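# Move deep-well plate into plate washer carrier, A1 oriented

## Task

Take the deep-well plate from the shelved bench beside the door and set it in the plate washer's carrier on the shelved bench beside the window. It must lie flat on the carrier floor, within the corner stops, with its labelled short edge at the carrier end marked A1. The plate must never reach the floor. When placed, release it and move the robot away. The robot must not topple or finish leaning. A plate that stays in place only because the robot is holding it does not count.

## Robot and tools

Robot: a Rainbow Robotics RB-Y1 simulation. It has a two-wheel drive base with two rear casters, 0.66 m long and 0.58 m wide, whose front edge is 0.10 m ahead of the wheel axle. It also has a folding torso (squat, shift, pitch, yaw), a head (pan, tilt), and left and right 7-joint arms, each with a parallel gripper. Cameras: head_camera, left_wrist_camera, right_wrist_camera. Objects can be bumped by small random disturbances.

Frames. Base frame: origin on the floor between the drive wheels, x forward, y left, z up. The state reports chest, left_hand and right_hand in this frame. A hand point lies midway between its finger pads; the fingers point along its -z axis and close along its x axis. Reported hand positions get less accurate the farther the arm reaches. Odometry frame: the base frame where the scene began. base_odometry comes from wheel turns only, so wheel slip looks like travel. Heading runs -3.142 to 3.142, positive to the left.

execute_actions(actions, cameras). actions is a list with one action, or empty (which just reports state and images). An action can have:
- base: exactly one of translate_m (straight drive in metres, an offset from where the base currently is; forward positive, -3 to 3) or rotate_rad (turn in place in radians, offset, counter-clockwise/left positive, -3.2 to 3.2). The base cannot move sideways. Commands that would need more than 8.667 s are refused.
- joints: a single flat object of absolute joint targets keyed by name, covering both arms, torso and head. Angles are in radians and grippers in metres. Ranges: torso_squat_rad 0 to 1.2 (lowers a level chest); torso_shift_rad -0.3 to 0.6 (hips forward positive); torso_pitch_rad -0.2 to 1.4 (forward lean positive); torso_yaw_rad -1.5 to 1.5 (left positive). Left arm: left_shoulder_pitch_rad -2.356 to 2.356 (negative raises the arm forward); left_shoulder_roll_rad 0 to 3.141 (out to the left); left_shoulder_yaw_rad -2.094 to 2.094; left_elbow_rad -2.617 to 0.01 (negative bends); left_forearm_roll_rad -3.141 to 3.141; left_wrist_pitch_rad -1.57 to 1.919 (negative tips the hand forward); left_hand_roll_rad -2.705 to 2.705; left_gripper_m 0 to 0.1 (pad gap). The right_ joints are the same, except right_shoulder_roll_rad runs -3.141 to 0, with negative moving the arm out to the right. head_pan_rad -0.523 to 0.523 (relative to chest, left positive); head_tilt_rad -0.35 to 1.57 (down positive). The tolerance counted as reaching a target is ±0.02 rad, or ±0.004 m for grippers.
- speeds: caps for this action only, translate_m 0.05 to 0.4 m/s and rotate_rad 0.1 to 1.509 rad/s.
- min_time_s: 0.1 to 8, the shortest duration for every arm and head motion.
The parts of an action begin together. Any joint or base left out of an action may keep pursuing an earlier target. An unknown key or a value out of range rejects the whole call. cameras: list of names, or "all"/null for every camera, or [] for none.
Combined torso limits: squat+shift <= 1.52; squat-shift+pitch <= 1.57; shift+0.5 pitch-0.4 squat <= 0.7; shift+0.3 pitch-0.5 squat <= 0.39. If a command breaks one, the torso gets only partway there and reports off_target.

wait(seconds 0 to 10): no new command; returns state and images. zoom_image(camera, region [x0,y0,x1,y1] pixels, top-left origin, at most 504x504): a closer look at the latest full image. read_manual(section "licences"): only licence text. finished_scene(scene): ends the current scene, given its number. It cannot be undone, so call it only after the plate is resting correctly and released.

Results. base_status and joint_status give each motion's outcome. done: reached, although the base counts as done when its wheels finished turning, even with slip. off_target: stopped short and possibly still pushing. contact_stop: the arm or torso met firm resistance. time_out: took too long. limit_stop_at_<name>: a built-in limit stopped it. limit_stop_at_own_body: stopped just before hitting the robot's own body. stopped_with_arm: the torso halted because an arm hit something. After any of these stops the joint holds where it is. A contact_stop, time_out or stopped_with_arm halts its whole group (torso, left arm or right arm). "joint command not followed" plus a cause line means the arm self-collision check withheld that arm's targets; its gripper still moves, and those joints show not_followed. on_its_own lists things not commanded; "held at" gives their target. The pictures line names the images in order. The Motor temperatures line lists each arm's joints in joint_positions order. MOTOR HOT warns from 65 °C. An OVER-TEMPERATURE FAULT at 80 °C brakes the robot and leaves limit_stop_at_motor_heat; resend your targets after it.

Recovery. After a stop, first move the arm away in its own action, then the torso. Exception: if both hands hold one object and the torso hits contact_stop as soon as it starts with nothing in the way, set every arm joint to its current reading, then repeat the torso command.

Gripping: command an opening at least 0.005 m narrower than the object; off_target on the gripper is then normal.

Hazards. The base does not stop on collision and may keep shoving furniture. A squatted leg can stick out past the base front, and when the leg hits furniture the torso may slide the robot backward without odometry noticing. Each arm carries at most 3 kg. Heavy loads held far ahead can tip the robot forward, and nothing prevents that. Arm joint load limits (N m): shoulder pitch/roll/yaw 63, elbow 32.4, forearm roll, wrist pitch and hand roll 22.5. Reaching one freezes the robot for 10 s and drops the rest of the call. The arms must not strike or press each other, grippers and fingers included. The self-collision check does not cover hands and palms. Avoid dropping, slamming or pushing hard, and never let the plate touch the floor. Holding loads heats motors even while idle. The robot keeps its last command while you think.

Each tool is called as name(argument=value, ...), one argument or row to a line, values as JSON.

## Session

I'll start by looking at the current state.

execute_actions(
  actions=[],
)

Scene clock: 0.00 s.
Motor temperatures (°C, as the motors report them): left_arm=[33 30 34 33 37 39 36] | right_arm=[33 30 31 38 36 39 37]
base_odometry: x=+0.000 y=+0.000 heading=+0.000 (m, m, rad; odometry frame)
base_status: not commanded
joint_positions: torso_squat_rad=+0.350 torso_shift_rad=+0.000 torso_pitch_rad=+0.001 torso_yaw_rad=+0.001 left_shoulder_pitch_rad=-0.009 left_shoulder_roll_rad=+0.032 left_shoulder_yaw_rad=-0.027 left_elbow_rad=-0.115 left_forearm_roll_rad=+0.034 left_wrist_pitch_rad=-0.037 left_hand_roll_rad=+0.020 left_gripper_m=+0.101 right_shoulder_pitch_rad=+0.031 right_shoulder_roll_rad=-0.027 right_shoulder_yaw_rad=-0.042 right_elbow_rad=-0.241 right_forearm_roll_rad=-0.010 right_wrist_pitch_rad=+0.045 right_hand_roll_rad=-0.037 right_gripper_m=+0.099 head_pan_rad=-0.001 head_tilt_rad=+0.399
joint_status: not commanded
chest: x=-0.2277 y=-0.0004 z=+1.2476 quat_wxyz=(+1.000, +0.000, +0.001, +0.000) (m; base frame)
left_hand: x=-0.1578 y=+0.2427 z=+0.5668 quat_wxyz=(+0.997, +0.014, -0.080, +0.011) (m; base frame)
right_hand: x=-0.1437 y=-0.2454 z=+0.5668 quat_wxyz=(+0.995, -0.014, -0.083, -0.048) (m; base frame)
pictures: head_camera, left_wrist_camera, right_wrist_camera
Images, in order (width x height): head_camera 896x504, left_wrist_camera 644x364, right_wrist_camera 644x364.

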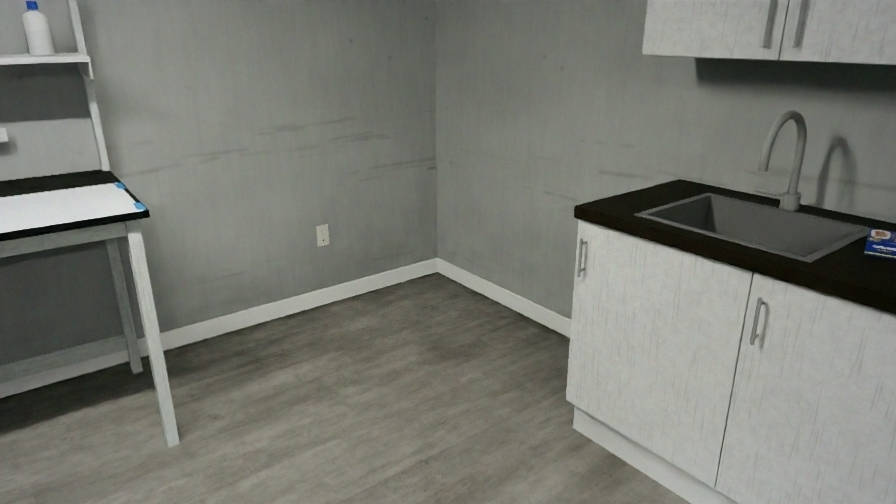

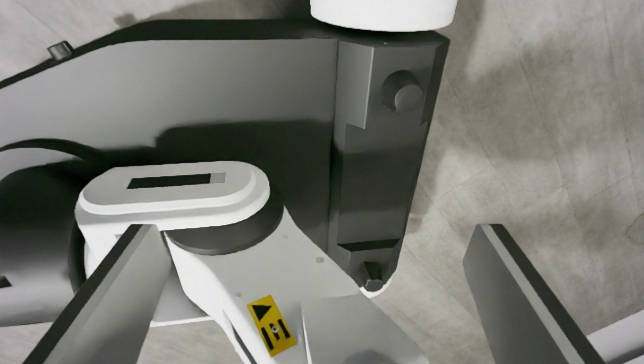

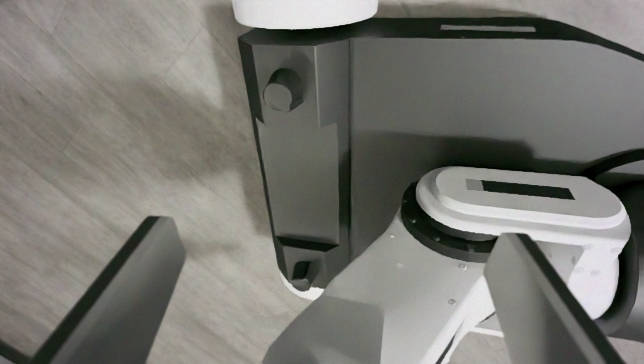

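execute_actions(
  actions=[
    {"joints": {"head_pan_rad": 0.52, "head_tilt_rad": 0.3, "torso_yaw_rad": 0.5}},
  ],
  cameras=["head_camera"],
)

Scene clock: 12.57 s.
Motor temperatures (°C, as the motors report them): left_arm=[33 30 34 33 37 39 36] | right_arm=[33 30 31 38 36 39 37]
base_odometry: x=+0.000 y=+0.000 heading=+0.000 (m, m, rad; odometry frame)
base_status: not commanded
joint_positions: torso_squat_rad=+0.350 torso_shift_rad=+0.000 torso_pitch_rad=+0.001 torso_yaw_rad=+0.500 left_shoulder_pitch_rad=-0.009 left_shoulder_roll_rad=+0.032 left_shoulder_yaw_rad=-0.027 left_elbow_rad=-0.115 left_forearm_roll_rad=+0.034 left_wrist_pitch_rad=-0.037 left_hand_roll_rad=+0.020 left_gripper_m=+0.101 right_shoulder_pitch_rad=+0.031 right_shoulder_roll_rad=-0.027 right_shoulder_yaw_rad=-0.042 right_elbow_rad=-0.241 right_forearm_roll_rad=-0.010 right_wrist_pitch_rad=+0.045 right_hand_roll_rad=-0.037 right_gripper_m=+0.099 head_pan_rad=+0.520 head_tilt_rad=+0.300
joint_status: all done
chest: x=-0.2277 y=-0.0004 z=+1.2476 quat_wxyz=(+0.969, +0.000, +0.000, +0.247) (m; base frame)
left_hand: x=-0.2825 y=+0.2469 z=+0.5670 quat_wxyz=(+0.963, +0.033, -0.074, +0.257) (m; base frame)
right_hand: x=-0.0365 y=-0.1749 z=+0.5667 quat_wxyz=(+0.976, +0.008, -0.084, +0.200) (m; base frame)
pictures: head_camera
Images, in order (width x height): head_camera 896x504.

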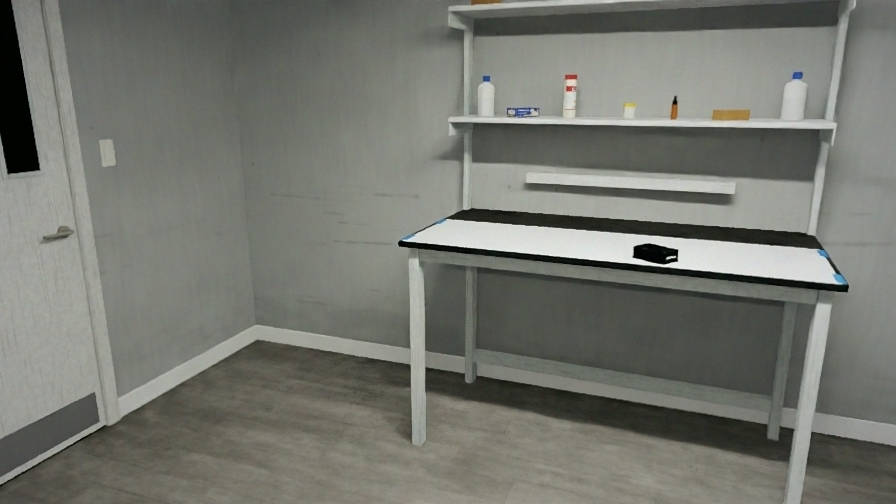

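zoom_image(
  camera="head_camera",
  region=[596, 220, 716, 290],
)

Region (596, 220, 716, 290) of head_camera's 896x504 image, scaled by 4.200, with more detail than that image has; it fills the top 294 rows of this view, and the rest is white.

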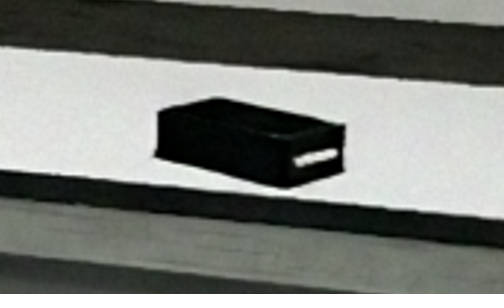

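execute_actions(
  actions=[
    {"joints": {"head_pan_rad": 0.52, "head_tilt_rad": 0.3, "torso_yaw_rad": 1.5}},
  ],
  cameras=["head_camera"],
)

Scene clock: 17.90 s.
Motor temperatures (°C, as the motors report them): left_arm=[34 30 34 33 37 39 36] | right_arm=[33 30 31 38 36 39 37]
base_odometry: x=+0.000 y=+0.000 heading=+0.000 (m, m, rad; odometry frame)
base_status: not commanded
joint_positions: torso_squat_rad=+0.350 torso_shift_rad=+0.000 torso_pitch_rad=+0.001 torso_yaw_rad=+1.177 left_shoulder_pitch_rad=-0.009 left_shoulder_roll_rad=+0.032 left_shoulder_yaw_rad=-0.027 left_elbow_rad=-0.115 left_forearm_roll_rad=+0.034 left_wrist_pitch_rad=-0.037 left_hand_roll_rad=+0.020 left_gripper_m=+0.101 right_shoulder_pitch_rad=+0.031 right_shoulder_roll_rad=-0.027 right_shoulder_yaw_rad=-0.042 right_elbow_rad=-0.241 right_forearm_roll_rad=-0.010 right_wrist_pitch_rad=+0.045 right_hand_roll_rad=-0.037 right_gripper_m=+0.099 head_pan_rad=+0.520 head_tilt_rad=+0.300
joint_status: torso_yaw_rad limit_stop_at_own_body (moved +0.677 of +1.000); the others done
on_its_own: torso_yaw_rad is held at +1.177, not at your +1.500, since a limit_stop_at_own_body
chest: x=-0.2277 y=-0.0004 z=+1.2476 quat_wxyz=(+0.832, +0.001, +0.000, +0.555) (m; base frame)
left_hand: x=-0.4254 y=+0.1583 z=+0.5670 quat_wxyz=(+0.823, +0.056, -0.059, +0.562) (m; base frame)
right_hand: x=+0.0309 y=-0.0157 z=+0.5668 quat_wxyz=(+0.854, +0.036, -0.077, +0.513) (m; base frame)
pictures: head_camera
Images, in order (width x height): head_camera 896x504.

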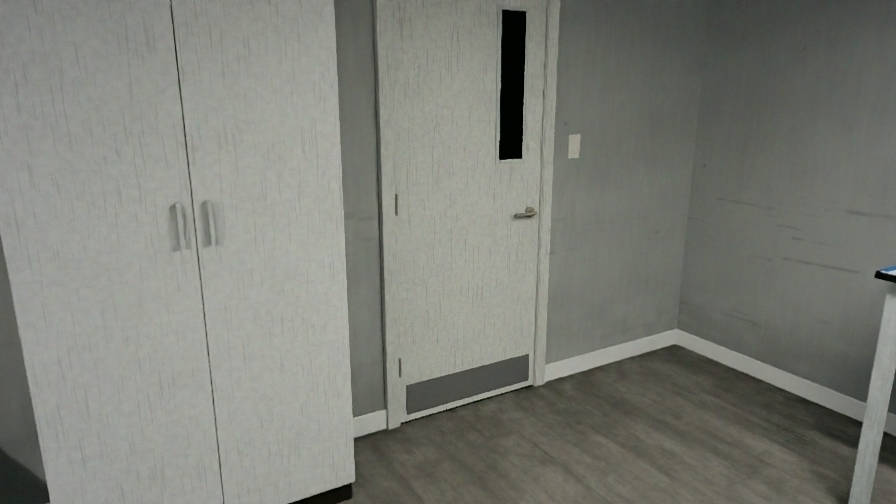

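execute_actions(
  actions=[
    {"joints": {"head_pan_rad": -0.52, "head_tilt_rad": 0.3, "torso_yaw_rad": -0.5}},
  ],
  cameras=["head_camera"],
)

execute_actions(
  actions=[
    {"joints": {"head_pan_rad": -0.52, "head_tilt_rad": 0.3, "torso_yaw_rad": -1.1}},
  ],
  cameras=["head_camera"],
)

Scene clock: 28.90 s.
Motor temperatures (°C, as the motors report them): left_arm=[34 30 34 33 37 39 36] | right_arm=[33 30 31 38 36 39 37]
base_odometry: x=+0.000 y=+0.000 heading=+0.000 (m, m, rad; odometry frame)
base_status: not commanded
joint_positions: torso_squat_rad=+0.350 torso_shift_rad=+0.000 torso_pitch_rad=+0.001 torso_yaw_rad=-0.500 left_shoulder_pitch_rad=-0.009 left_shoulder_roll_rad=+0.032 left_shoulder_yaw_rad=-0.027 left_elbow_rad=-0.115 left_forearm_roll_rad=+0.034 left_wrist_pitch_rad=-0.037 left_hand_roll_rad=+0.020 left_gripper_m=+0.101 right_shoulder_pitch_rad=+0.031 right_shoulder_roll_rad=-0.027 right_shoulder_yaw_rad=-0.042 right_elbow_rad=-0.241 right_forearm_roll_rad=-0.010 right_wrist_pitch_rad=+0.045 right_hand_roll_rad=-0.037 right_gripper_m=+0.099 head_pan_rad=-0.520 head_tilt_rad=+0.300
joint_status: all done
chest: x=-0.2277 y=-0.0004 z=+1.2476 quat_wxyz=(+0.969, +0.000, +0.001, -0.247) (m; base frame)
left_hand: x=-0.0501 y=+0.1790 z=+0.5667 quat_wxyz=(+0.968, -0.007, -0.080, -0.236) (m; base frame)
right_hand: x=-0.2720 y=-0.2559 z=+0.5669 quat_wxyz=(+0.952, -0.034, -0.077, -0.293) (m; base frame)
pictures: head_camera
Images, in order (width x height): head_camera 896x504.

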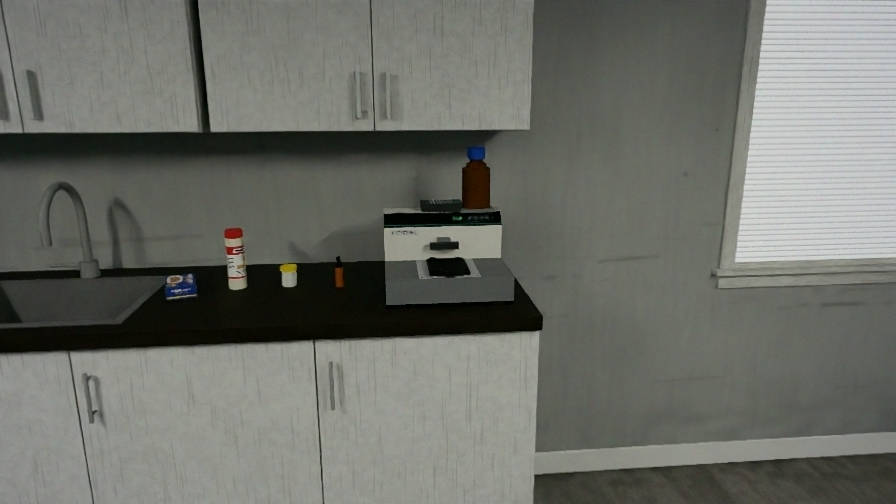

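Scene clock: 30.67 s.
Motor temperatures (°C, as the motors report them): left_arm=[34 30 34 33 37 39 36] | right_arm=[33 30 31 38 36 39 37]
base_odometry: x=+0.000 y=+0.000 heading=+0.000 (m, m, rad; odometry frame)
base_status: not commanded
joint_positions: torso_squat_rad=+0.350 torso_shift_rad=+0.000 torso_pitch_rad=+0.001 torso_yaw_rad=-1.100 left_shoulder_pitch_rad=-0.009 left_shoulder_roll_rad=+0.032 left_shoulder_yaw_rad=-0.027 left_elbow_rad=-0.115 left_forearm_roll_rad=+0.034 left_wrist_pitch_rad=-0.037 left_hand_roll_rad=+0.020 left_gripper_m=+0.101 right_shoulder_pitch_rad=+0.031 right_shoulder_roll_rad=-0.027 right_shoulder_yaw_rad=-0.042 right_elbow_rad=-0.241 right_forearm_roll_rad=-0.010 right_wrist_pitch_rad=+0.045 right_hand_roll_rad=-0.037 right_gripper_m=+0.099 head_pan_rad=-0.520 head_tilt_rad=+0.300
joint_status: all done
chest: x=-0.2277 y=-0.0004 z=+1.2476 quat_wxyz=(+0.853, +0.000, +0.001, -0.523) (m; base frame)
left_hand: x=+0.0198 y=+0.0470 z=+0.5665 quat_wxyz=(+0.855, -0.031, -0.075, -0.512) (m; base frame)
right_hand: x=-0.4090 y=-0.1866 z=+0.5671 quat_wxyz=(+0.823, -0.056, -0.064, -0.561) (m; base frame)
pictures: head_camera
Images, in order (width x height): head_camera 896x504.

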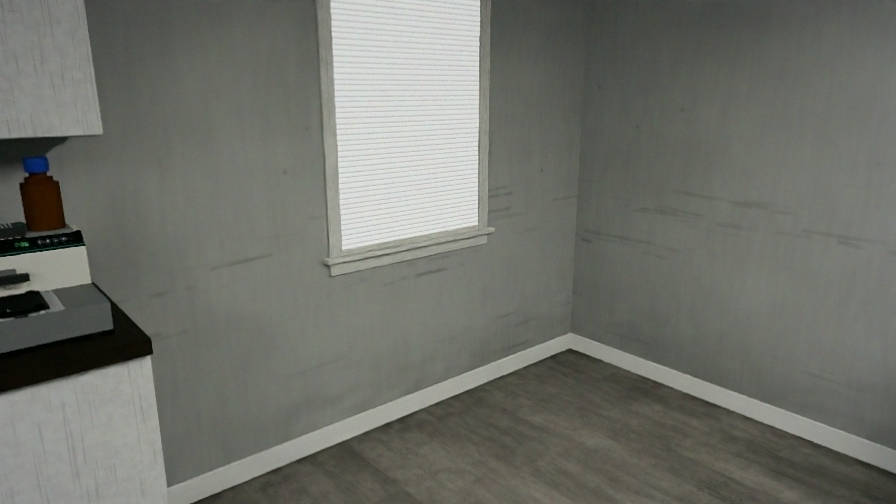

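execute_actions(
  actions=[
    {"base": {"rotate_rad": -1.0}},
  ],
  cameras=["head_camera"],
)

Scene clock: 39.83 s.
Motor temperatures (°C, as the motors report them): left_arm=[34 30 34 33 37 39 36] | right_arm=[33 30 31 38 36 39 37]
base_odometry: x=+0.000 y=+0.000 heading=-1.000 (m, m, rad; odometry frame)
base_status: done
joint_positions: torso_squat_rad=+0.350 torso_shift_rad=+0.000 torso_pitch_rad=+0.001 torso_yaw_rad=-1.100 left_shoulder_pitch_rad=-0.009 left_shoulder_roll_rad=+0.032 left_shoulder_yaw_rad=-0.027 left_elbow_rad=-0.115 left_forearm_roll_rad=+0.034 left_wrist_pitch_rad=-0.037 left_hand_roll_rad=+0.020 left_gripper_m=+0.101 right_shoulder_pitch_rad=+0.031 right_shoulder_roll_rad=-0.027 right_shoulder_yaw_rad=-0.042 right_elbow_rad=-0.241 right_forearm_roll_rad=-0.010 right_wrist_pitch_rad=+0.045 right_hand_roll_rad=-0.037 right_gripper_m=+0.099 head_pan_rad=-0.520 head_tilt_rad=+0.300
joint_status: not commanded
chest: x=-0.2277 y=-0.0004 z=+1.2476 quat_wxyz=(+0.853, +0.000, +0.001, -0.523) (m; base frame)
left_hand: x=+0.0198 y=+0.0470 z=+0.5665 quat_wxyz=(+0.855, -0.031, -0.075, -0.512) (m; base frame)
right_hand: x=-0.4090 y=-0.1866 z=+0.5671 quat_wxyz=(+0.823, -0.056, -0.064, -0.561) (m; base frame)
pictures: head_camera
Images, in order (width x height): head_camera 896x504.

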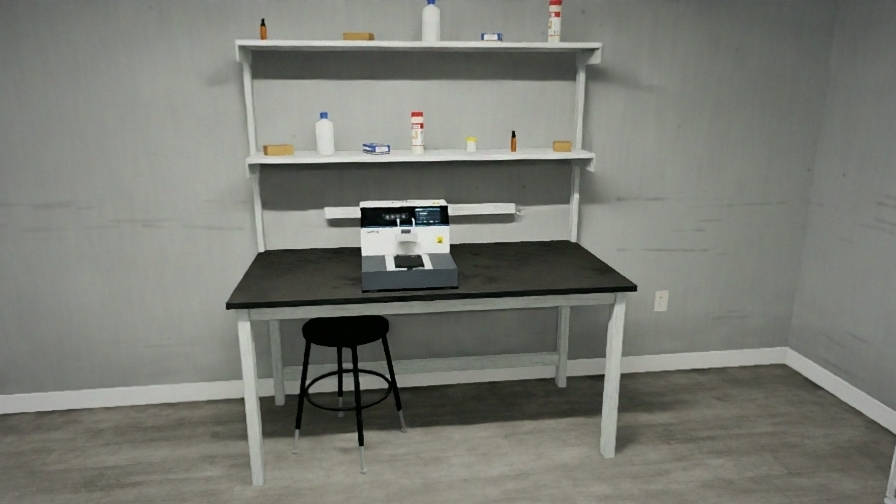

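zoom_image(
  camera="head_camera",
  region=[350, 190, 470, 300],
)

Region (350, 190, 470, 300) of head_camera's 896x504 image, scaled by 4.200, with more detail than that image has; it fills the top 462 rows of this view, and the rest is white.

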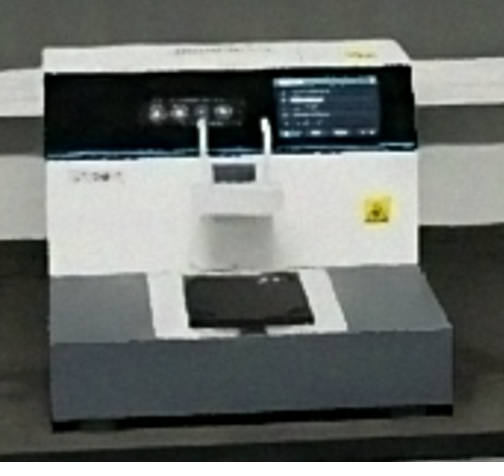

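zoom_image(
  camera="head_camera",
  region=[380, 240, 440, 280],
)

Region (380, 240, 440, 280) of head_camera's 896x504 image, scaled by 8.400, with more detail than that image has.

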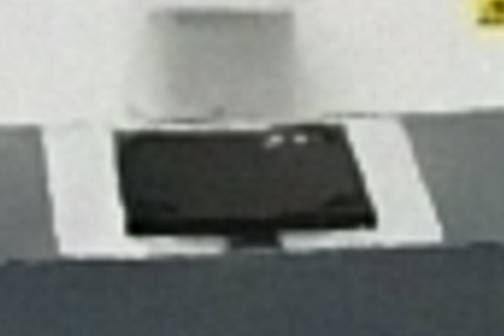

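execute_actions(
  actions=[
    {"base": {"rotate_rad": 1.645}, "joints": {"head_pan_rad": 0.0, "head_tilt_rad": 0.45, "torso_yaw_rad": 0.0, "torso_squat_rad": 0.0, "left_shoulder_pitch_rad": -0.552, "left_shoulder_roll_rad": 0.049, "left_shoulder_yaw_rad": 0.18, "left_elbow_rad": -1.319, "left_forearm_roll_rad": 0.0, "left_wrist_pitch_rad": 1.844, "left_hand_roll_rad": -0.42, "left_gripper_m": 0.1}, "min_time_s": 3},
  ],
  cameras=["head_camera", "left_wrist_camera"],
)

Scene clock: 114.63 s.
Motor temperatures (°C, as the motors report them): left_arm=[34 30 34 34 37 39 36] | right_arm=[33 30 31 38 36 39 37]
base_odometry: x=+0.000 y=+0.000 heading=+0.645 (m, m, rad; odometry frame)
base_status: done
joint_positions: torso_squat_rad=+0.000 torso_shift_rad=+0.000 torso_pitch_rad=+0.001 torso_yaw_rad=+0.000 left_shoulder_pitch_rad=-0.552 left_shoulder_roll_rad=+0.049 left_shoulder_yaw_rad=+0.180 left_elbow_rad=-1.319 left_forearm_roll_rad=+0.000 left_wrist_pitch_rad=+1.844 left_hand_roll_rad=-0.420 left_gripper_m=+0.100 right_shoulder_pitch_rad=+0.031 right_shoulder_roll_rad=-0.027 right_shoulder_yaw_rad=-0.042 right_elbow_rad=-0.241 right_forearm_roll_rad=-0.010 right_wrist_pitch_rad=+0.045 right_hand_roll_rad=-0.037 right_gripper_m=+0.099 head_pan_rad=+0.000 head_tilt_rad=+0.450
joint_status: all done
chest: x=-0.2277 y=-0.0004 z=+1.2899 quat_wxyz=(+1.000, +0.000, +0.001, +0.000) (m; base frame)
left_hand: x=+0.1916 y=+0.2200 z=+0.9547 quat_wxyz=(+0.978, +0.000, +0.001, -0.209) (m; base frame)
right_hand: x=-0.1439 y=-0.2455 z=+0.6092 quat_wxyz=(+0.995, -0.014, -0.083, -0.048) (m; base frame)
pictures: head_camera, left_wrist_camera
Images, in order (width x height): head_camera 896x504, left_wrist_camera 644x364.

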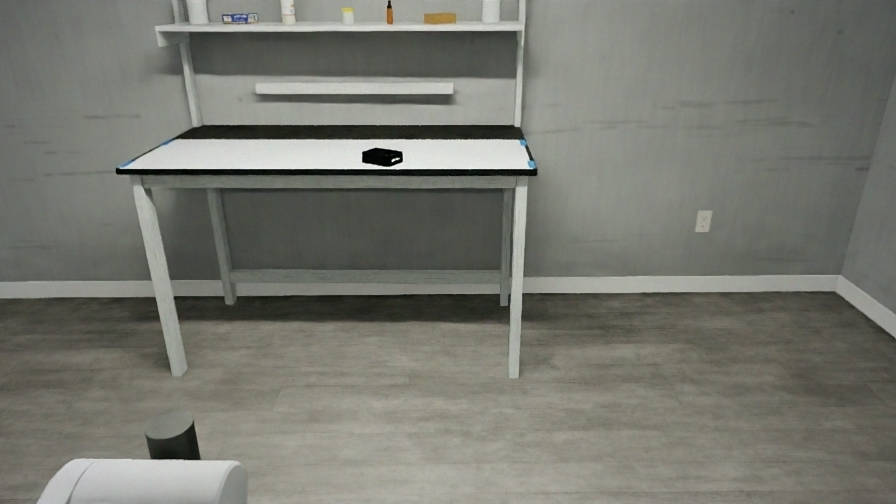

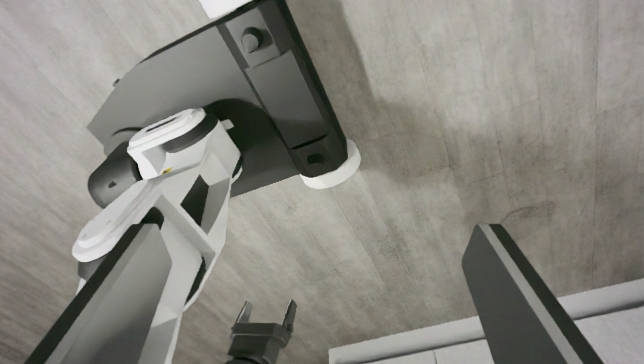

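execute_actions(
  actions=[
    {"base": {"translate_m": 1.35}, "joints": {"head_tilt_rad": 0.75}},
  ],
  cameras=["head_camera", "left_wrist_camera"],
)

Scene clock: 131.53 s.
Motor temperatures (°C, as the motors report them): left_arm=[34 30 34 34 37 39 36] | right_arm=[33 30 31 38 36 39 37]
base_odometry: x=+1.078 y=+0.812 heading=+0.646 (m, m, rad; odometry frame)
base_status: done
joint_positions: torso_squat_rad=+0.000 torso_shift_rad=+0.000 torso_pitch_rad=+0.001 torso_yaw_rad=+0.000 left_shoulder_pitch_rad=-0.552 left_shoulder_roll_rad=+0.049 left_shoulder_yaw_rad=+0.180 left_elbow_rad=-1.319 left_forearm_roll_rad=+0.000 left_wrist_pitch_rad=+1.844 left_hand_roll_rad=-0.420 left_gripper_m=+0.100 right_shoulder_pitch_rad=+0.031 right_shoulder_roll_rad=-0.027 right_shoulder_yaw_rad=-0.042 right_elbow_rad=-0.241 right_forearm_roll_rad=-0.010 right_wrist_pitch_rad=+0.045 right_hand_roll_rad=-0.037 right_gripper_m=+0.099 head_pan_rad=+0.000 head_tilt_rad=+0.750
joint_status: all done
chest: x=-0.2277 y=-0.0004 z=+1.2899 quat_wxyz=(+1.000, +0.000, +0.001, +0.000) (m; base frame)
left_hand: x=+0.1917 y=+0.2200 z=+0.9547 quat_wxyz=(+0.978, +0.000, +0.001, -0.209) (m; base frame)
right_hand: x=-0.1439 y=-0.2455 z=+0.6091 quat_wxyz=(+0.995, -0.014, -0.083, -0.048) (m; base frame)
pictures: head_camera, left_wrist_camera
Images, in order (width x height): head_camera 896x504, left_wrist_camera 644x364.

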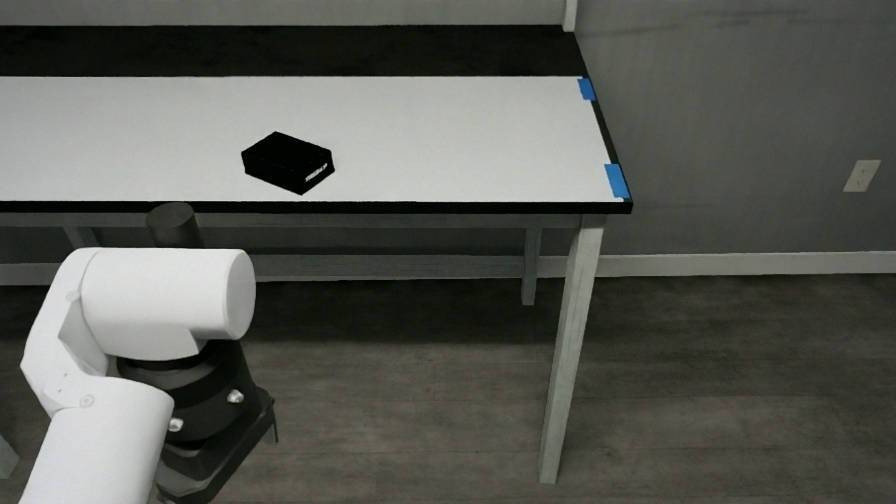

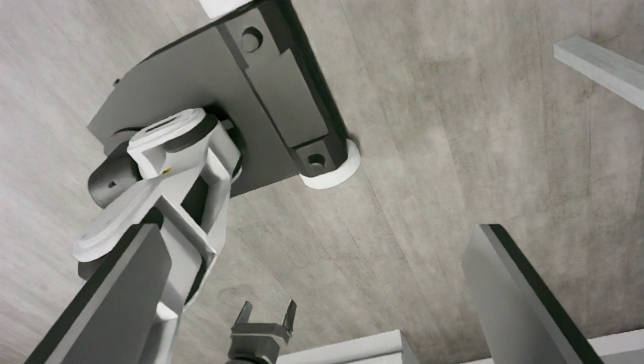

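zoom_image(
  camera="head_camera",
  region=[220, 110, 360, 230],
)

zoom_image(
  camera="head_camera",
  region=[500, 180, 680, 504],
)

Region (220, 110, 360, 230) of head_camera's 896x504 image, scaled by 3.600, with more detail than that image has; it fills the top 432 rows of this view, and the rest is white.

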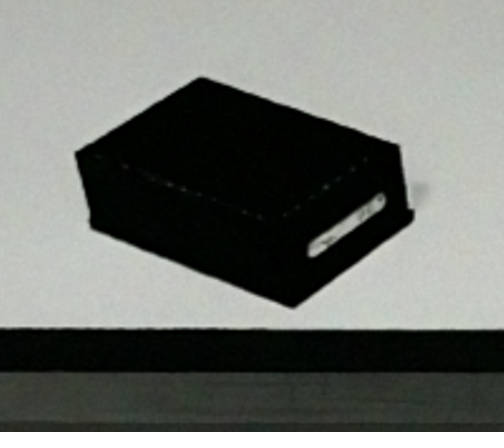

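Region (500, 180, 680, 504) of head_camera's 896x504 image, scaled by 1.556, with more detail than that image has.

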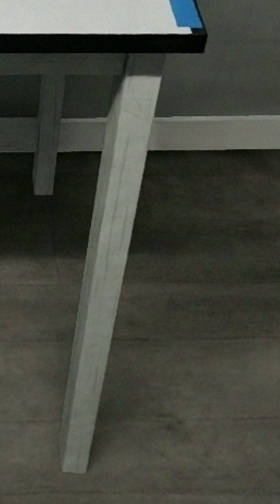

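zoom_image(
  camera="head_camera",
  region=[540, 0, 660, 120],
)

zoom_image(
  camera="head_camera",
  region=[560, 150, 660, 250],
)

zoom_image(
  camera="head_camera",
  region=[510, 420, 594, 504],
)

Region (540, 0, 660, 120) of head_camera's 896x504 image, scaled by 4.200, with more detail than that image has.

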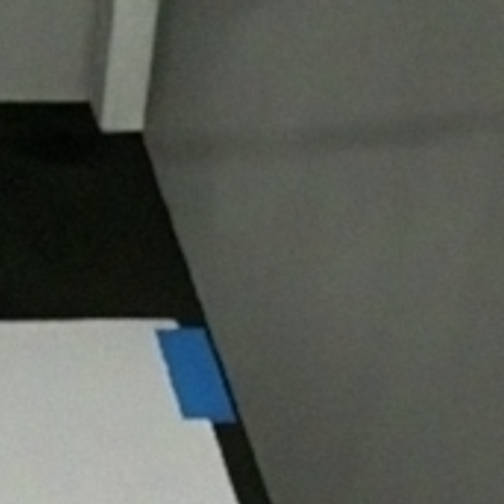

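Region (560, 150, 660, 250) of head_camera's 896x504 image, scaled by 5.040, with more detail than that image has.

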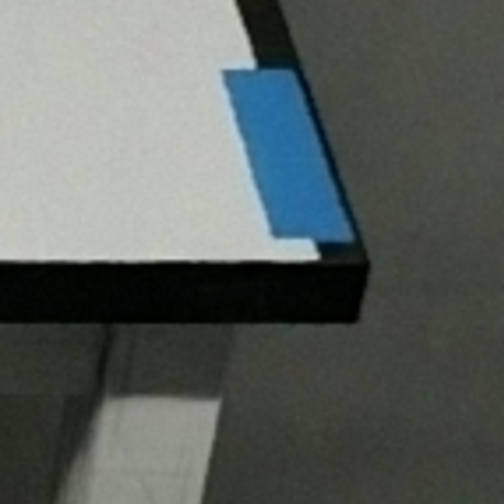

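Region (510, 420, 594, 504) of head_camera's 896x504 image, scaled by 6.000, with more detail than that image has.

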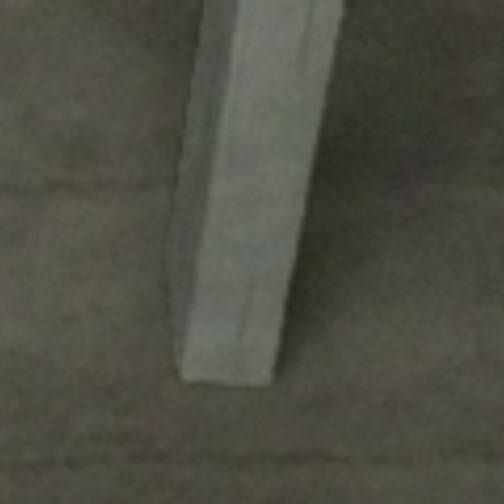

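execute_actions(
  actions=[
    {"joints": {"head_tilt_rad": 0.5}},
  ],
  cameras=["head_camera"],
)

zoom_image(
  camera="head_camera",
  region=[400, 150, 660, 450],
)

Scene clock: 179.27 s.
Motor temperatures (°C, as the motors report them): left_arm=[34 30 34 34 37 39 36] | right_arm=[33 30 31 38 36 39 37]
base_odometry: x=+1.078 y=+0.812 heading=+0.646 (m, m, rad; odometry frame)
base_status: not commanded
joint_positions: torso_squat_rad=+0.000 torso_shift_rad=+0.000 torso_pitch_rad=+0.001 torso_yaw_rad=+0.000 left_shoulder_pitch_rad=-0.552 left_shoulder_roll_rad=+0.049 left_shoulder_yaw_rad=+0.180 left_elbow_rad=-1.319 left_forearm_roll_rad=+0.000 left_wrist_pitch_rad=+1.844 left_hand_roll_rad=-0.420 left_gripper_m=+0.100 right_shoulder_pitch_rad=+0.031 right_shoulder_roll_rad=-0.027 right_shoulder_yaw_rad=-0.042 right_elbow_rad=-0.241 right_forearm_roll_rad=-0.010 right_wrist_pitch_rad=+0.045 right_hand_roll_rad=-0.037 right_gripper_m=+0.099 head_pan_rad=+0.000 head_tilt_rad=+0.500
joint_status: all done
chest: x=-0.2277 y=-0.0004 z=+1.2899 quat_wxyz=(+1.000, +0.000, +0.001, +0.000) (m; base frame)
left_hand: x=+0.1917 y=+0.2200 z=+0.9547 quat_wxyz=(+0.978, +0.000, +0.001, -0.209) (m; base frame)
right_hand: x=-0.1439 y=-0.2455 z=+0.6092 quat_wxyz=(+0.995, -0.014, -0.083, -0.048) (m; base frame)
pictures: head_camera
Images, in order (width x height): head_camera 896x504.

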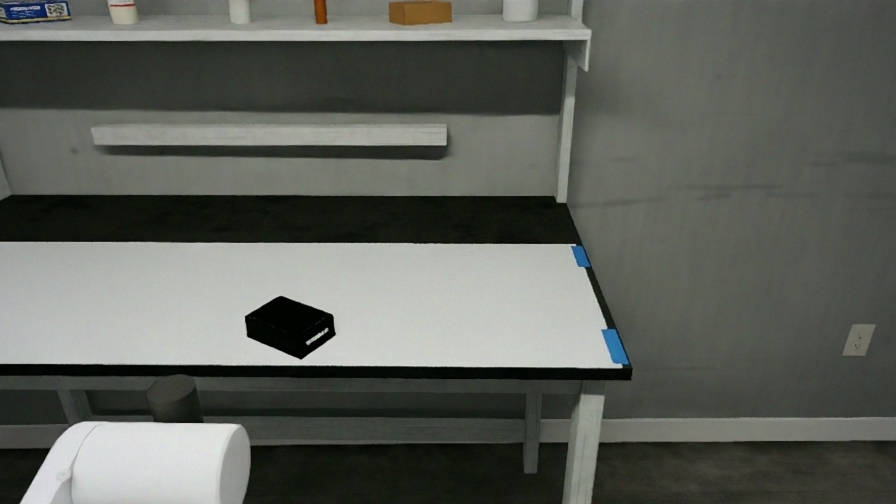

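Region (400, 150, 660, 450) of head_camera's 896x504 image, scaled by 1.680, with more detail than that image has; it fills the left 437 columns of this view, and the rest is white.

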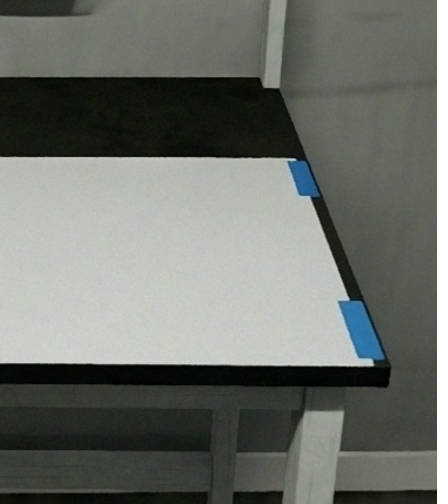

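execute_actions(
  actions=[
    {"base": {"translate_m": 0.45}, "joints": {"head_tilt_rad": 1.0, "head_pan_rad": 0.0, "left_shoulder_pitch_rad": -0.756, "left_shoulder_roll_rad": 0.212, "left_shoulder_yaw_rad": 0.364, "left_elbow_rad": -1.122, "left_forearm_roll_rad": 0.0, "left_wrist_pitch_rad": 1.884, "left_hand_roll_rad": -0.70}, "min_time_s": 1.0},
  ],
  cameras=["head_camera", "left_wrist_camera"],
)

Scene clock: 221.20 s.
Motor temperatures (°C, as the motors report them): left_arm=[34 30 34 34 37 39 36] | right_arm=[33 30 31 38 36 39 37]
base_odometry: x=+1.438 y=+1.083 heading=+0.646 (m, m, rad; odometry frame)
base_status: done
joint_positions: torso_squat_rad=+0.000 torso_shift_rad=+0.000 torso_pitch_rad=+0.001 torso_yaw_rad=+0.000 left_shoulder_pitch_rad=-0.756 left_shoulder_roll_rad=+0.212 left_shoulder_yaw_rad=+0.364 left_elbow_rad=-1.122 left_forearm_roll_rad=+0.000 left_wrist_pitch_rad=+1.884 left_hand_roll_rad=-0.700 left_gripper_m=+0.100 right_shoulder_pitch_rad=+0.031 right_shoulder_roll_rad=-0.027 right_shoulder_yaw_rad=-0.042 right_elbow_rad=-0.241 right_forearm_roll_rad=-0.010 right_wrist_pitch_rad=+0.045 right_hand_roll_rad=-0.037 right_gripper_m=+0.099 head_pan_rad=+0.000 head_tilt_rad=+1.000
joint_status: all done
chest: x=-0.2277 y=-0.0004 z=+1.2899 quat_wxyz=(+1.000, +0.000, +0.001, +0.000) (m; base frame)
left_hand: x=+0.2308 y=+0.2995 z=+1.0097 quat_wxyz=(+0.965, +0.000, +0.001, -0.261) (m; base frame)
right_hand: x=-0.1439 y=-0.2455 z=+0.6092 quat_wxyz=(+0.995, -0.014, -0.083, -0.048) (m; base frame)
pictures: head_camera, left_wrist_camera
Images, in order (width x height): head_camera 896x504, left_wrist_camera 644x364.

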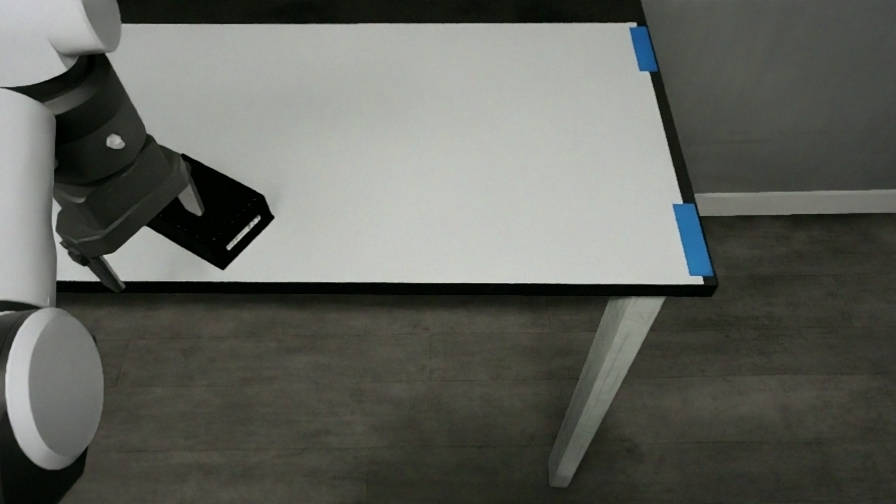

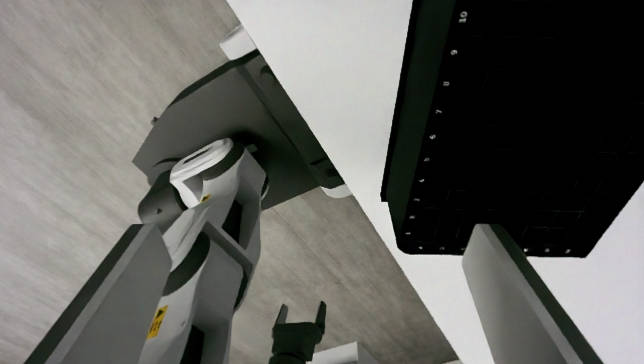

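execute_actions(
  actions=[
    {"base": {"translate_m": 0.10}, "joints": {"head_tilt_rad": 1.05, "head_pan_rad": 0.4}},
  ],
  cameras=["head_camera", "left_wrist_camera"],
)

Scene clock: 234.03 s.
Motor temperatures (°C, as the motors report them): left_arm=[35 30 34 34 37 39 36] | right_arm=[33 30 31 38 36 39 37]
base_odometry: x=+1.517 y=+1.144 heading=+0.647 (m, m, rad; odometry frame)
base_status: done
joint_positions: torso_squat_rad=+0.000 torso_shift_rad=+0.000 torso_pitch_rad=+0.001 torso_yaw_rad=+0.000 left_shoulder_pitch_rad=-0.756 left_shoulder_roll_rad=+0.212 left_shoulder_yaw_rad=+0.364 left_elbow_rad=-1.122 left_forearm_roll_rad=+0.000 left_wrist_pitch_rad=+1.884 left_hand_roll_rad=-0.700 left_gripper_m=+0.100 right_shoulder_pitch_rad=+0.031 right_shoulder_roll_rad=-0.027 right_shoulder_yaw_rad=-0.042 right_elbow_rad=-0.241 right_forearm_roll_rad=-0.010 right_wrist_pitch_rad=+0.045 right_hand_roll_rad=-0.037 right_gripper_m=+0.099 head_pan_rad=+0.400 head_tilt_rad=+1.050
joint_status: all done
chest: x=-0.2276 y=-0.0004 z=+1.2899 quat_wxyz=(+1.000, +0.000, +0.001, +0.000) (m; base frame)
left_hand: x=+0.2308 y=+0.2995 z=+1.0097 quat_wxyz=(+0.965, +0.000, +0.001, -0.261) (m; base frame)
right_hand: x=-0.1438 y=-0.2455 z=+0.6092 quat_wxyz=(+0.995, -0.014, -0.083, -0.048) (m; base frame)
pictures: head_camera, left_wrist_camera
Images, in order (width x height): head_camera 896x504, left_wrist_camera 644x364.

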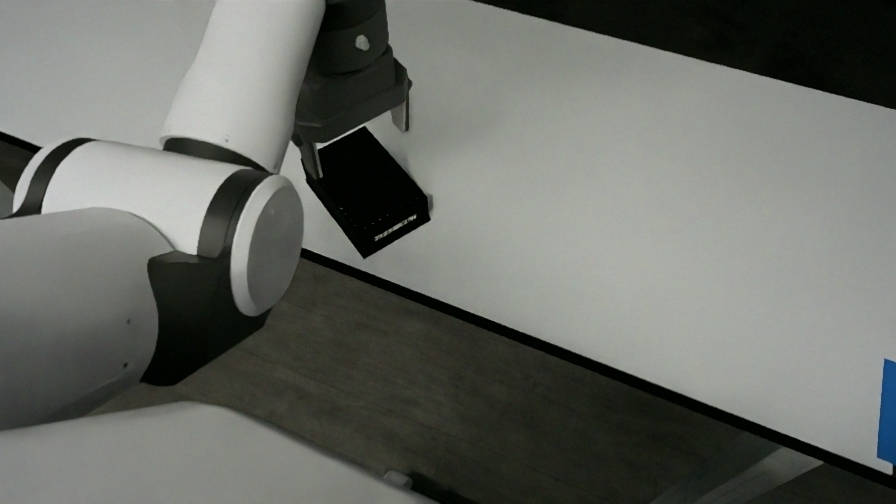

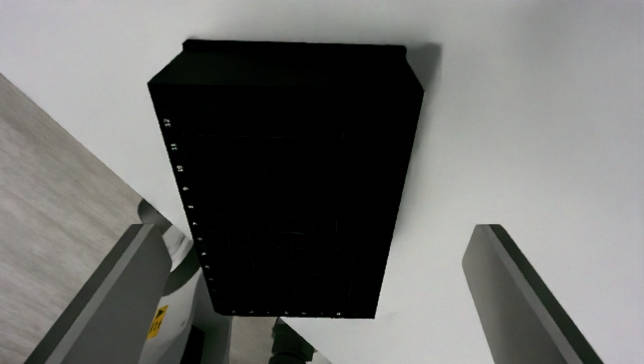

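zoom_image(
  camera="left_wrist_camera",
  region=[100, 200, 352, 364],
)

zoom_image(
  camera="left_wrist_camera",
  region=[300, 200, 552, 364],
)

zoom_image(
  camera="left_wrist_camera",
  region=[130, 20, 450, 140],
)

Region (100, 200, 352, 364) of left_wrist_camera's 644x364 image, scaled by 2.000, with more detail than that image has; it fills the top 328 rows of this view, and the rest is white.

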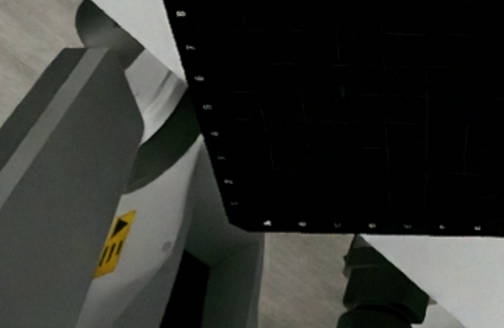

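Region (300, 200, 552, 364) of left_wrist_camera's 644x364 image, scaled by 2.000, with more detail than that image has; it fills the top 328 rows of this view, and the rest is white.

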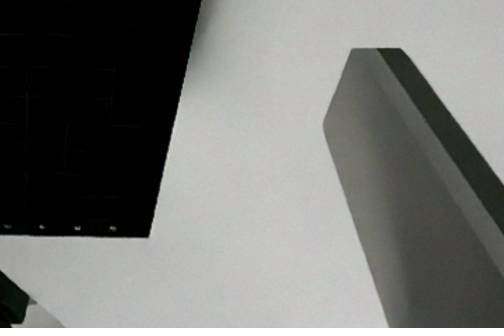

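Region (130, 20, 450, 140) of left_wrist_camera's 644x364 image, scaled by 1.575, with more detail than that image has; it fills the top 189 rows of this view, and the rest is white.

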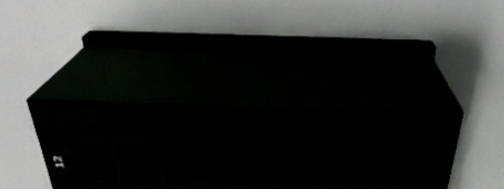

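execute_actions(
  actions=[
    {"base": {"translate_m": -0.021}, "joints": {"torso_squat_rad": 0.2, "left_shoulder_pitch_rad": -0.762, "left_shoulder_roll_rad": 0.197, "left_shoulder_yaw_rad": 0.3475, "left_hand_roll_rad": -0.70}},
  ],
  cameras=["head_camera", "left_wrist_camera"],
)

Scene clock: 279.50 s.
Motor temperatures (°C, as the motors report them): left_arm=[35 30 34 34 37 39 36] | right_arm=[33 30 31 38 36 39 37]
base_odometry: x=+1.501 y=+1.131 heading=+0.647 (m, m, rad; odometry frame)
base_status: done
joint_positions: torso_squat_rad=+0.200 torso_shift_rad=+0.000 torso_pitch_rad=+0.001 torso_yaw_rad=+0.000 left_shoulder_pitch_rad=-0.762 left_shoulder_roll_rad=+0.197 left_shoulder_yaw_rad=+0.348 left_elbow_rad=-1.122 left_forearm_roll_rad=+0.000 left_wrist_pitch_rad=+1.884 left_hand_roll_rad=-0.700 left_gripper_m=+0.100 right_shoulder_pitch_rad=+0.031 right_shoulder_roll_rad=-0.027 right_shoulder_yaw_rad=-0.042 right_elbow_rad=-0.241 right_forearm_roll_rad=-0.010 right_wrist_pitch_rad=+0.045 right_hand_roll_rad=-0.037 right_gripper_m=+0.099 head_pan_rad=+0.400 head_tilt_rad=+1.050
joint_status: all done
chest: x=-0.2278 y=-0.0004 z=+1.2760 quat_wxyz=(+1.000, +0.000, +0.000, +0.000) (m; base frame)
left_hand: x=+0.2327 y=+0.2889 z=+0.9960 quat_wxyz=(+0.962, +0.000, +0.001, -0.272) (m; base frame)
right_hand: x=-0.1439 y=-0.2455 z=+0.5952 quat_wxyz=(+0.995, -0.014, -0.083, -0.048) (m; base frame)
pictures: head_camera, left_wrist_camera
Images, in order (width x height): head_camera 896x504, left_wrist_camera 644x364.

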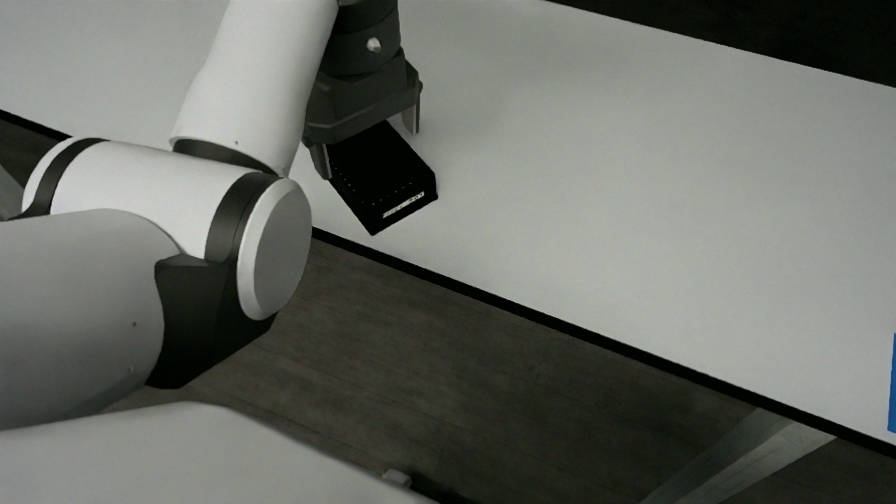

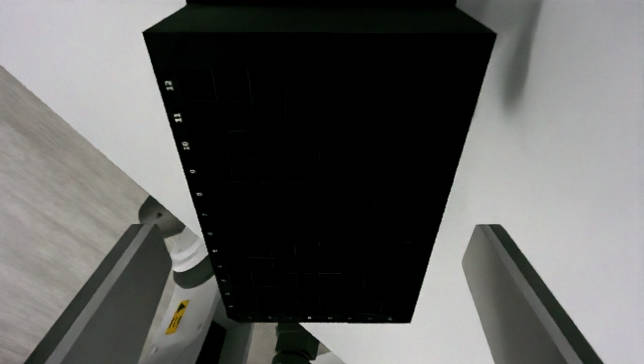

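execute_actions(
  actions=[
    {"joints": {"torso_squat_rad": 0.40}},
  ],
  cameras=["head_camera", "left_wrist_camera"],
)

Scene clock: 284.63 s.
Motor temperatures (°C, as the motors report them): left_arm=[35 30 34 34 37 39 36] | right_arm=[33 30 31 38 36 39 37]
base_odometry: x=+1.501 y=+1.131 heading=+0.647 (m, m, rad; odometry frame)
base_status: not commanded
joint_positions: torso_squat_rad=+0.400 torso_shift_rad=+0.000 torso_pitch_rad=+0.001 torso_yaw_rad=+0.000 left_shoulder_pitch_rad=-0.762 left_shoulder_roll_rad=+0.197 left_shoulder_yaw_rad=+0.348 left_elbow_rad=-1.122 left_forearm_roll_rad=+0.000 left_wrist_pitch_rad=+1.884 left_hand_roll_rad=-0.700 left_gripper_m=+0.100 right_shoulder_pitch_rad=+0.031 right_shoulder_roll_rad=-0.027 right_shoulder_yaw_rad=-0.042 right_elbow_rad=-0.241 right_forearm_roll_rad=-0.010 right_wrist_pitch_rad=+0.045 right_hand_roll_rad=-0.037 right_gripper_m=+0.099 head_pan_rad=+0.400 head_tilt_rad=+1.050
joint_status: all done
chest: x=-0.2278 y=-0.0003 z=+1.2347 quat_wxyz=(+1.000, +0.000, +0.000, +0.000) (m; base frame)
left_hand: x=+0.2327 y=+0.2889 z=+0.9547 quat_wxyz=(+0.962, +0.000, +0.001, -0.272) (m; base frame)
right_hand: x=-0.1439 y=-0.2455 z=+0.5539 quat_wxyz=(+0.995, -0.014, -0.083, -0.048) (m; base frame)
pictures: head_camera, left_wrist_camera
Images, in order (width x height): head_camera 896x504, left_wrist_camera 644x364.

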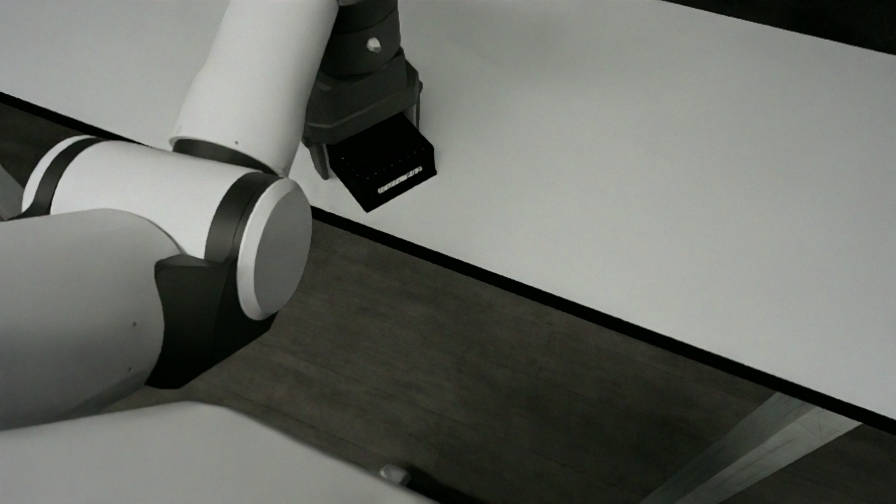

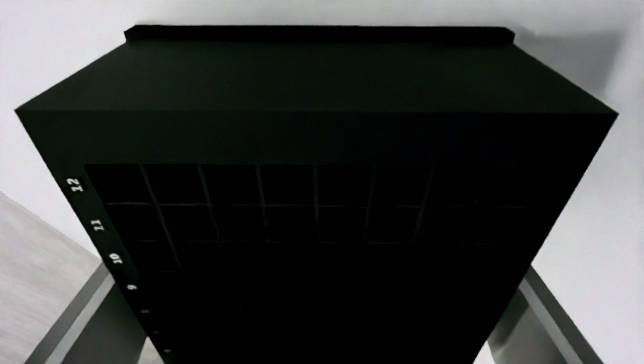

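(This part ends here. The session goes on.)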